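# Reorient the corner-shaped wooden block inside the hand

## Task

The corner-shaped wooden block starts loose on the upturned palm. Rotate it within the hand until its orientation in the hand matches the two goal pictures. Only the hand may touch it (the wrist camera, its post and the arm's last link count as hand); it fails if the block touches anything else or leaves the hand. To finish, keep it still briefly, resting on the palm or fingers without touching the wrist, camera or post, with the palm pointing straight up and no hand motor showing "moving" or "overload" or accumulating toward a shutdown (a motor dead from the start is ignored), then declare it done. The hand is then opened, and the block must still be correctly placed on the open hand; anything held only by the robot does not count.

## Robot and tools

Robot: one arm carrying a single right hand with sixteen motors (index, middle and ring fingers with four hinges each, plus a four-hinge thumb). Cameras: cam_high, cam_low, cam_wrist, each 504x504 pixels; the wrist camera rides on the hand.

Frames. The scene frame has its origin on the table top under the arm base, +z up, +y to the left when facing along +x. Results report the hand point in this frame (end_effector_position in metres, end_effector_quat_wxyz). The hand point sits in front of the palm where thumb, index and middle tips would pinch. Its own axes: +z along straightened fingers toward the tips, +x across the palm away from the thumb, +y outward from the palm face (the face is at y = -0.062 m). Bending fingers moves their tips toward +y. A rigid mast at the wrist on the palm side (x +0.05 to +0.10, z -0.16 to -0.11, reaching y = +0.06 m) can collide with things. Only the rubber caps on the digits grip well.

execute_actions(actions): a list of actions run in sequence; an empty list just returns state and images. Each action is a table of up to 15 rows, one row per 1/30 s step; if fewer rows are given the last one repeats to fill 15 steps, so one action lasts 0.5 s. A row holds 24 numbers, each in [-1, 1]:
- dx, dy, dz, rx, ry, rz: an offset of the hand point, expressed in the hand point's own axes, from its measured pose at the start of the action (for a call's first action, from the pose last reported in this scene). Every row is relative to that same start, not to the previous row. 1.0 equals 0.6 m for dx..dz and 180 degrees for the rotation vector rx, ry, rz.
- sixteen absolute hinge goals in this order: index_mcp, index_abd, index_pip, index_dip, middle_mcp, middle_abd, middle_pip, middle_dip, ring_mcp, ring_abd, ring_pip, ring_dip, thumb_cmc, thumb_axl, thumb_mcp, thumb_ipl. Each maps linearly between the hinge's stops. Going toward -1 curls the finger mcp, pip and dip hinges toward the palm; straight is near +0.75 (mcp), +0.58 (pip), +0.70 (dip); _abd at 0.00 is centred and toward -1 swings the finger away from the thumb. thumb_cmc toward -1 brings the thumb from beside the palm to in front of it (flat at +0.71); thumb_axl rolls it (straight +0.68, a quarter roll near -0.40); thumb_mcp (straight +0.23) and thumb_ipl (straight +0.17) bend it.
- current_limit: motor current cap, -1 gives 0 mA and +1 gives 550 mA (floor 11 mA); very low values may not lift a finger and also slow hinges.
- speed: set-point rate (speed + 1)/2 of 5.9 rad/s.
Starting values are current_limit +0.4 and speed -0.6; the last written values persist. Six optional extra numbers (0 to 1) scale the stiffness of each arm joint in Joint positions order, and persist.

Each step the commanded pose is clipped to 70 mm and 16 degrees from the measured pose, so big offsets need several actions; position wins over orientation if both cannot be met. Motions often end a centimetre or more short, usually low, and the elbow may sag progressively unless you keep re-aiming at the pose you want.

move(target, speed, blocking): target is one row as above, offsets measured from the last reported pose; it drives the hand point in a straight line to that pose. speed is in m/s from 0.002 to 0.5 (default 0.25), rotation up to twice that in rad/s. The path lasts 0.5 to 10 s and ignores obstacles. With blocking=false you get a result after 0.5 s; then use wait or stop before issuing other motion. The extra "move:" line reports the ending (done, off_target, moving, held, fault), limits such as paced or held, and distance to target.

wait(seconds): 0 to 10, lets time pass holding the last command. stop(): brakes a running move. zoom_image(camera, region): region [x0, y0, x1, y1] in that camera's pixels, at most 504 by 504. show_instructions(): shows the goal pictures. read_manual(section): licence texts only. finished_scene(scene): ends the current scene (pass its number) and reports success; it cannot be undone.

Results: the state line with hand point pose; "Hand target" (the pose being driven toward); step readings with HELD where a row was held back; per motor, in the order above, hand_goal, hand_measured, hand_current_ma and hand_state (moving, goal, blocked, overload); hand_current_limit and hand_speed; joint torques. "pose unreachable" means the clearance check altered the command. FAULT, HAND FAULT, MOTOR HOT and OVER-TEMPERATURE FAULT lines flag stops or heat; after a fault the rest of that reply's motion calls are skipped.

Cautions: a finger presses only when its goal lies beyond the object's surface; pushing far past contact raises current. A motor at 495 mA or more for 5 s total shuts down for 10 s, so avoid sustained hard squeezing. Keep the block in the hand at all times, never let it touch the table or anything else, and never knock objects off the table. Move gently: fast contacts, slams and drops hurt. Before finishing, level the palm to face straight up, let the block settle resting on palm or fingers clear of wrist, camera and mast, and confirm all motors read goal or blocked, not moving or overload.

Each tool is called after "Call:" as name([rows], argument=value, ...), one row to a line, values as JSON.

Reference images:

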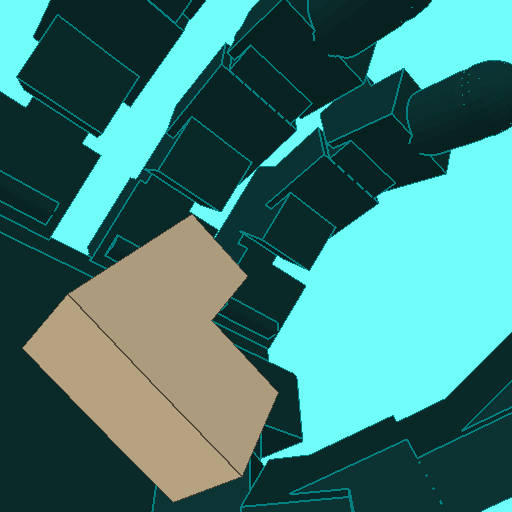

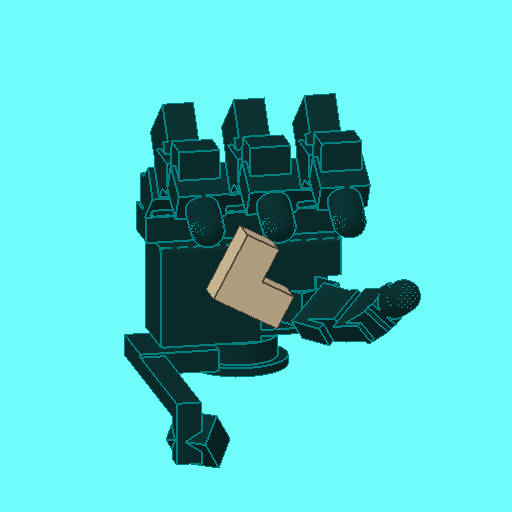

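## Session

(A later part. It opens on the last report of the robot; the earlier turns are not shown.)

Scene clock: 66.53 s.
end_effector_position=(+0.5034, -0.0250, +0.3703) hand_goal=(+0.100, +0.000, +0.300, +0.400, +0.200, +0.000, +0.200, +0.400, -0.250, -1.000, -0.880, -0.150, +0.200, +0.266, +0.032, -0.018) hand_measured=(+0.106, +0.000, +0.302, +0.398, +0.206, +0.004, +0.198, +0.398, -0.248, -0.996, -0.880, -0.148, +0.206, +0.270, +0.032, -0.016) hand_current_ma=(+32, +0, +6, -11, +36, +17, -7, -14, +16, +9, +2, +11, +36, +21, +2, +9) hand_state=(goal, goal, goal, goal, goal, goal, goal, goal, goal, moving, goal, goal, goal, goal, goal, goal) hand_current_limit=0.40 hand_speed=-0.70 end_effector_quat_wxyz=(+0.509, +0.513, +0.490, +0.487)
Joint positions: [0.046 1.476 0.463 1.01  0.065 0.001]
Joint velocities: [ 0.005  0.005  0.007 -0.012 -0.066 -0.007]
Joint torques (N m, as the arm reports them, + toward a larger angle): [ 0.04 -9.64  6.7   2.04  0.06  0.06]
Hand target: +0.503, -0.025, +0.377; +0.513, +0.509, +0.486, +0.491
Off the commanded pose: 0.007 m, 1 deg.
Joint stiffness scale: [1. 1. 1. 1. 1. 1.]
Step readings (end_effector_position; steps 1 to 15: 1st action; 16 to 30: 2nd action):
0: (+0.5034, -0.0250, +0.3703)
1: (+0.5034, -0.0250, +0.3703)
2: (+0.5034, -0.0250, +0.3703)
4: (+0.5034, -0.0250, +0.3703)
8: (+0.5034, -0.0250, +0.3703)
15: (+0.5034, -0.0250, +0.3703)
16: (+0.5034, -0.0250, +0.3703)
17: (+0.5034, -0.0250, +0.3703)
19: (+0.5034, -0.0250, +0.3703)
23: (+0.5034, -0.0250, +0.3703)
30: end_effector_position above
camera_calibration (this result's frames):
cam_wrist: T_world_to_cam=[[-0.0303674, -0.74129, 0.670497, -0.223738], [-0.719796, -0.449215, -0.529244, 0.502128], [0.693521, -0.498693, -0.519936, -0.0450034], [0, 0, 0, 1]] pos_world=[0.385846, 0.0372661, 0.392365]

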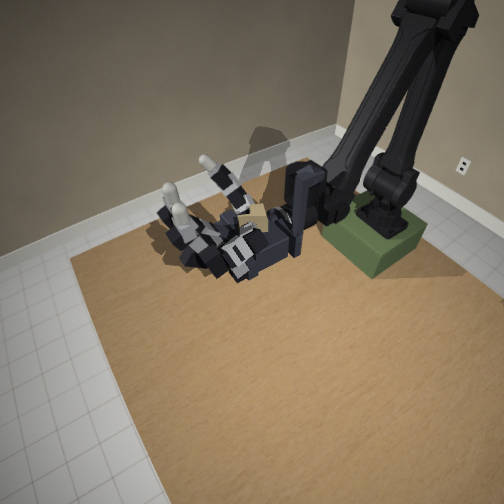

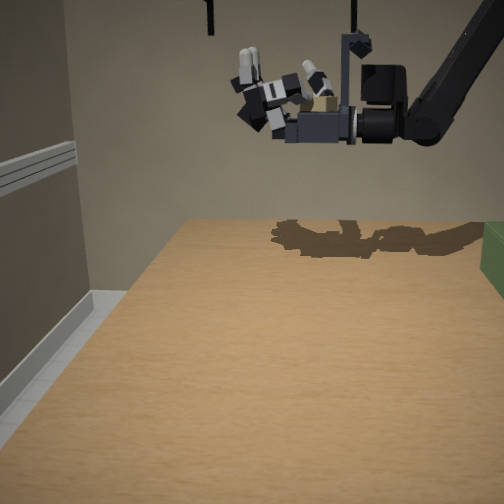

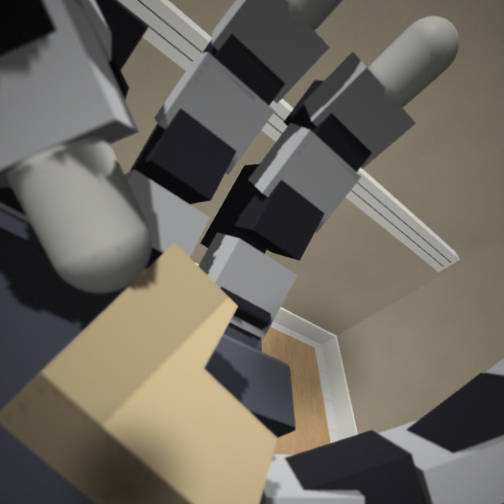

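Call:
execute_actions([
  [[0,0.012,0,-0.005,0,0,0.1,0,0.3,0.4,0.2,0,0.2,0.4,-0.27,-1,-0.8,-0.12,0.4,0.266,0.032,-0.018,0.4,-0.7]],
])

Call:
zoom_image(camera="cam_low", region=[200, 0, 420, 160])

Scene clock: 67.80 s.
end_effector_position=(+0.5034, -0.0250, +0.3703) hand_goal=(+0.100, +0.000, +0.300, +0.400, +0.200, +0.000, +0.200, +0.400, -0.270, -1.000, -0.800, -0.120, +0.400, +0.266, +0.032, -0.018) hand_measured=(+0.106, +0.000, +0.302, +0.398, +0.206, +0.004, +0.198, +0.398, -0.266, -0.998, -0.806, -0.124, +0.408, +0.270, +0.032, -0.016) hand_current_ma=(+32, +0, +6, -11, +36, +17, -7, -14, +18, +10, -30, -17, +43, +21, +2, +9) hand_state=(goal, goal, goal, goal, goal, goal, goal, goal, goal, goal, goal, goal, goal, goal, goal, goal) hand_current_limit=0.40 hand_speed=-0.70 end_effector_quat_wxyz=(+0.509, +0.513, +0.490, +0.487)
Joint positions: [0.046 1.476 0.463 1.01  0.065 0.001]
Joint velocities: [-0.005  0.005 -0.002  0.002  0.007 -0.022]
Joint torques (N m, as the arm reports them, + toward a larger angle): [-0.16 -9.93  6.64  1.96  0.08  0.06]
Hand target: +0.503, -0.025, +0.377; +0.513, +0.509, +0.486, +0.491
Off the commanded pose: 0.007 m, 1 deg.
Joint stiffness scale: [1. 1. 1. 1. 1. 1.]
Step readings (end_effector_position):
0: (+0.5034, -0.0250, +0.3703)
1: (+0.5034, -0.0250, +0.3703)
2: (+0.5034, -0.0250, +0.3703)
4: (+0.5034, -0.0250, +0.3703)
8: (+0.5034, -0.0250, +0.3703)
15: end_effector_position above
camera_calibration (this result's frames):
cam_wrist: T_world_to_cam=[[-0.0303674, -0.74129, 0.670497, -0.223738], [-0.719796, -0.449215, -0.529244, 0.502128], [0.693521, -0.498693, -0.519936, -0.0450034], [0, 0, 0, 1]] pos_world=[0.385846, 0.0372661, 0.392365]

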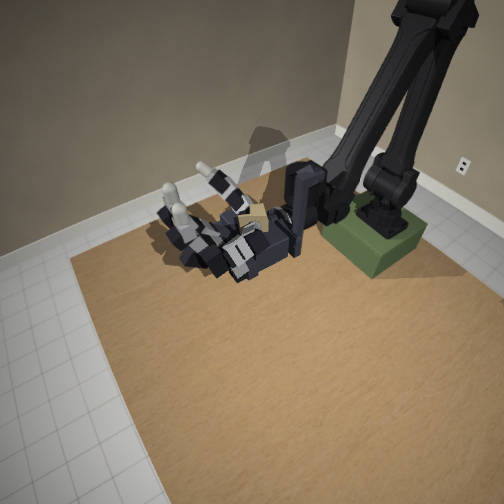

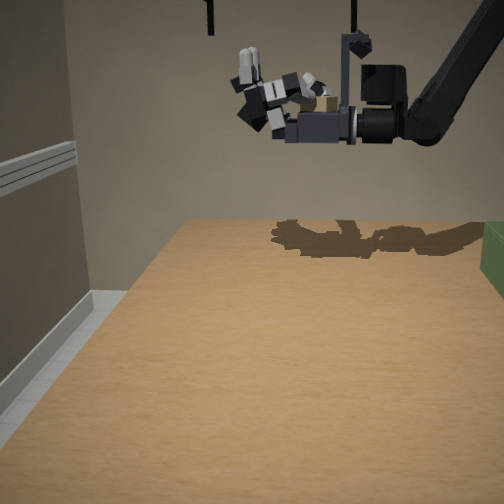

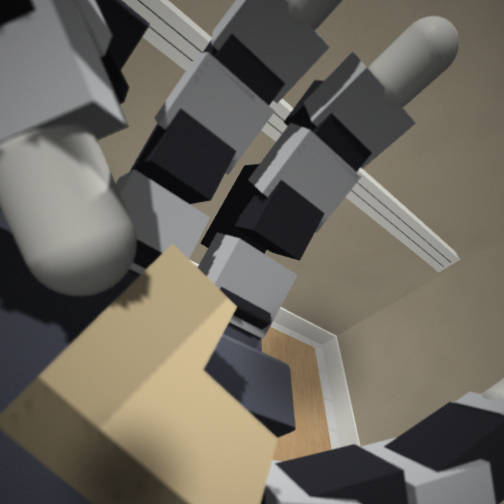

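Region (200, 0, 420, 160) of cam_low's 504x504 image, scaled by 2.291, with more detail than that image has; it fills the top 367 rows of this view, and the rest is white.

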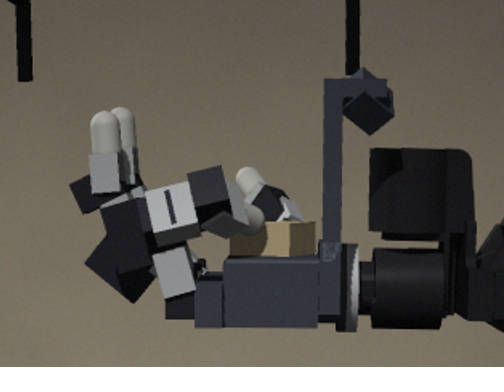

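Call:
execute_actions([
  [[0,0.012,0,-0.005,0,0,0.1,0,0.3,0.4,0.2,0,0.2,0.4,-0.1,-0.3,-0.85,-0.12,0.4,0.266,0.032,-0.018,0.4,0]],
  [[0,0.012,0,-0.005,0,0,0.2,0,0.3,0.4,0.2,0,0.3,0.4,0.2,0,0.3,0.4,0.4,0.266,0.032,-0.018,0.4,0.2]],
  [[0,0.012,0,-0.005,0,0,0.2,0,0.3,0.4,0.2,0,0.3,0.4,0.2,0,0.3,0.4,0.4,0.266,0.032,-0.018,0.4,0.2]],
])

Call:
zoom_image(camera="cam_high", region=[190, 150, 320, 280])

Scene clock: 70.03 s.
end_effector_position=(+0.5034, -0.0250, +0.3703) hand_goal=(+0.200, +0.000, +0.300, +0.400, +0.200, +0.000, +0.300, +0.400, +0.200, +0.000, +0.300, +0.400, +0.400, +0.266, +0.032, -0.018) hand_measured=(+0.206, +0.000, +0.302, +0.398, +0.208, +0.004, +0.298, +0.398, +0.206, -0.004, +0.052, +0.396, +0.408, +0.270, +0.032, -0.016) hand_current_ma=(+37, +0, +6, -11, +39, +16, -6, -14, +31, -16, -51, -15, +43, +21, +2, +9) hand_state=(goal, goal, goal, goal, goal, goal, goal, goal, goal, goal, moving, goal, goal, goal, goal, goal) hand_current_limit=0.40 hand_speed=0.20 end_effector_quat_wxyz=(+0.509, +0.513, +0.490, +0.487)
Joint positions: [0.046 1.476 0.463 1.01  0.065 0.001]
Joint velocities: [-0.024 -0.005 -0.007 -0.007 -0.022  0.022]
Joint torques (N m, as the arm reports them, + toward a larger angle): [-0.35 -9.5   6.69  2.13  0.06  0.05]
Hand target: +0.503, -0.025, +0.377; +0.513, +0.509, +0.486, +0.491
Off the commanded pose: 0.007 m, 1 deg.
Joint stiffness scale: [1. 1. 1. 1. 1. 1.]
Step readings (end_effector_position; steps 1 to 15: 1st action; 16 to 30: 2nd action; 31 to 45: 3rd action):
0: (+0.5034, -0.0250, +0.3703)
1: (+0.5034, -0.0250, +0.3703)
2: (+0.5034, -0.0250, +0.3703)
4: (+0.5034, -0.0250, +0.3703)
8: (+0.5034, -0.0250, +0.3703)
15: (+0.5034, -0.0250, +0.3703)
16: (+0.5034, -0.0250, +0.3703)
17: (+0.5034, -0.0250, +0.3703)
19: (+0.5034, -0.0250, +0.3703)
23: (+0.5034, -0.0250, +0.3703)
30: (+0.5034, -0.0250, +0.3703)
31: (+0.5034, -0.0250, +0.3703)
32: (+0.5034, -0.0250, +0.3703)
34: (+0.5034, -0.0250, +0.3703)
38: (+0.5034, -0.0250, +0.3703)
45: end_effector_position above
camera_calibration (this result's frames):
cam_wrist: T_world_to_cam=[[-0.0303674, -0.74129, 0.670497, -0.223738], [-0.719796, -0.449215, -0.529244, 0.502128], [0.693521, -0.498693, -0.519936, -0.0450034], [0, 0, 0, 1]] pos_world=[0.385846, 0.0372661, 0.392365]

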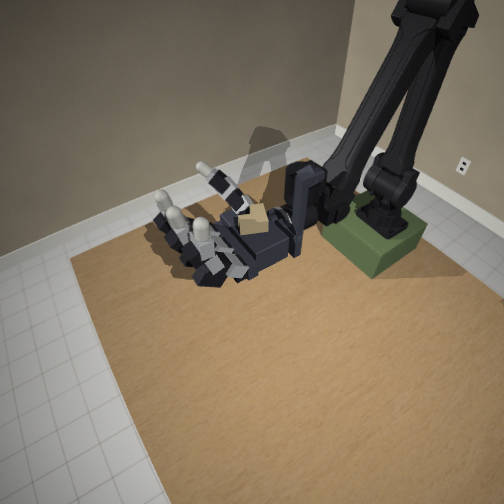

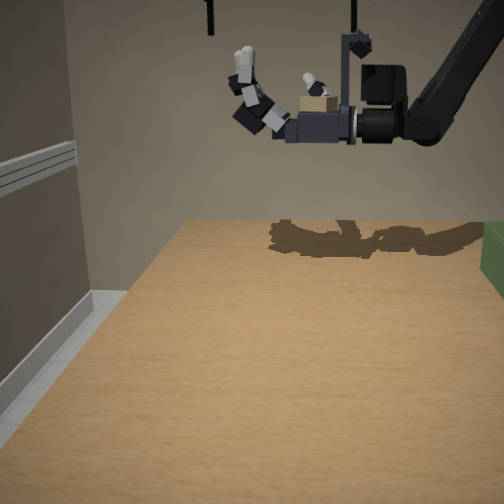

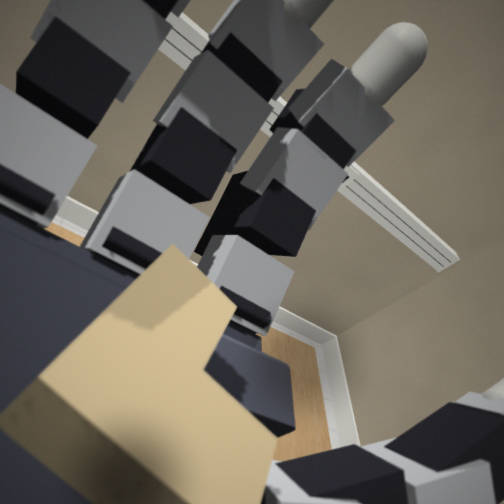

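Region (190, 150, 320, 280) of cam_high's 504x504 image, scaled by 3.877, with more detail than that image has.

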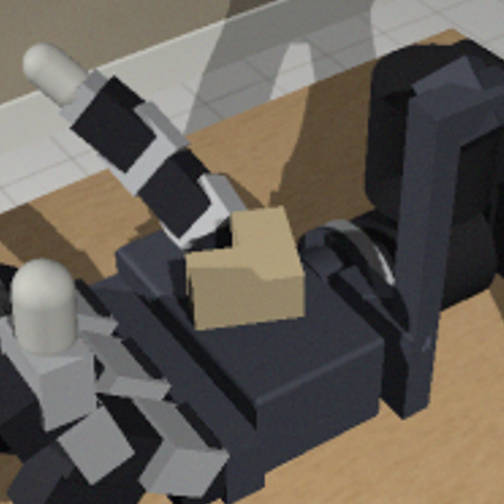

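Call:
wait(seconds=1)

Scene clock: 71.30 s.
end_effector_position=(+0.5034, -0.0250, +0.3703) hand_goal=(+0.200, +0.000, +0.300, +0.400, +0.200, +0.000, +0.300, +0.400, +0.200, +0.000, +0.300, +0.400, +0.400, +0.266, +0.032, -0.018) hand_measured=(+0.206, +0.000, +0.302, +0.398, +0.208, +0.004, +0.298, +0.398, +0.206, -0.004, +0.300, +0.398, +0.408, +0.270, +0.032, -0.016) hand_current_ma=(+37, +0, +6, -11, +39, +16, -6, -14, +37, -16, -5, -13, +43, +21, +2, +9) hand_state=(goal, goal, goal, goal, goal, goal, goal, goal, goal, goal, goal, goal, goal, goal, goal, goal) hand_current_limit=0.40 hand_speed=0.20 end_effector_quat_wxyz=(+0.509, +0.513, +0.490, +0.487)
Joint positions: [0.046 1.476 0.463 1.01  0.065 0.001]
Joint velocities: [ 0.005 -0.005 -0.007 -0.007  0.037 -0.037]
Joint torques (N m, as the arm reports them, + toward a larger angle): [-0.11 -9.64  6.78  2.15  0.05  0.06]
Hand target: +0.503, -0.025, +0.377; +0.513, +0.509, +0.486, +0.491
Off the commanded pose: 0.007 m, 1 deg.
Joint stiffness scale: [1. 1. 1. 1. 1. 1.]
wait: 1.00 s; at rest by 0.13 s
camera_calibration (this result's frames):
cam_wrist: T_world_to_cam=[[-0.0303674, -0.74129, 0.670497, -0.223738], [-0.719796, -0.449215, -0.529244, 0.502128], [0.693521, -0.498693, -0.519936, -0.0450034], [0, 0, 0, 1]] pos_world=[0.385846, 0.0372661, 0.392365]

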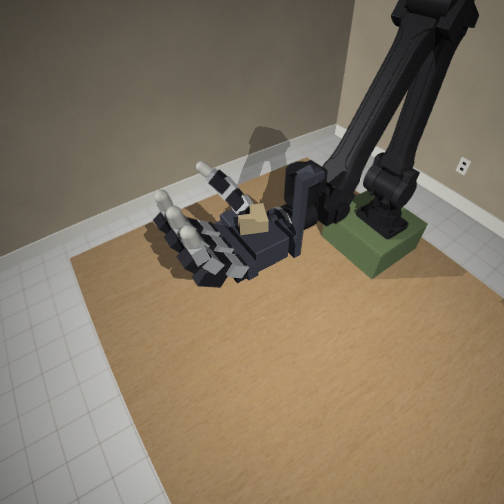

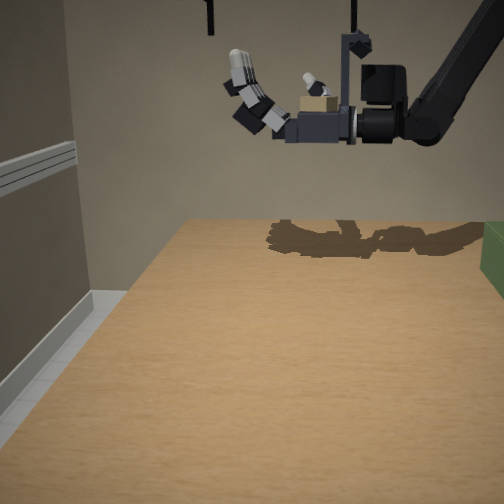

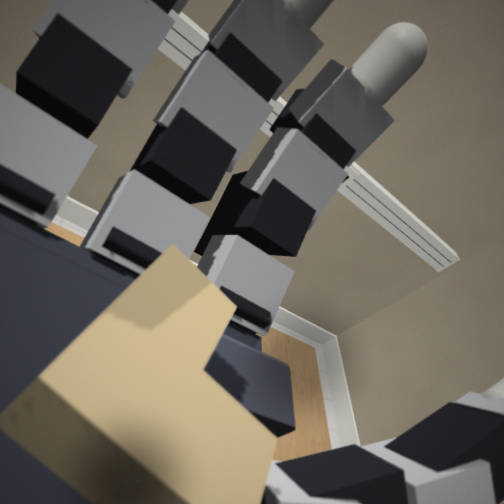

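Call:
finished_scene(scene=1)

The scene is finished: the task was done.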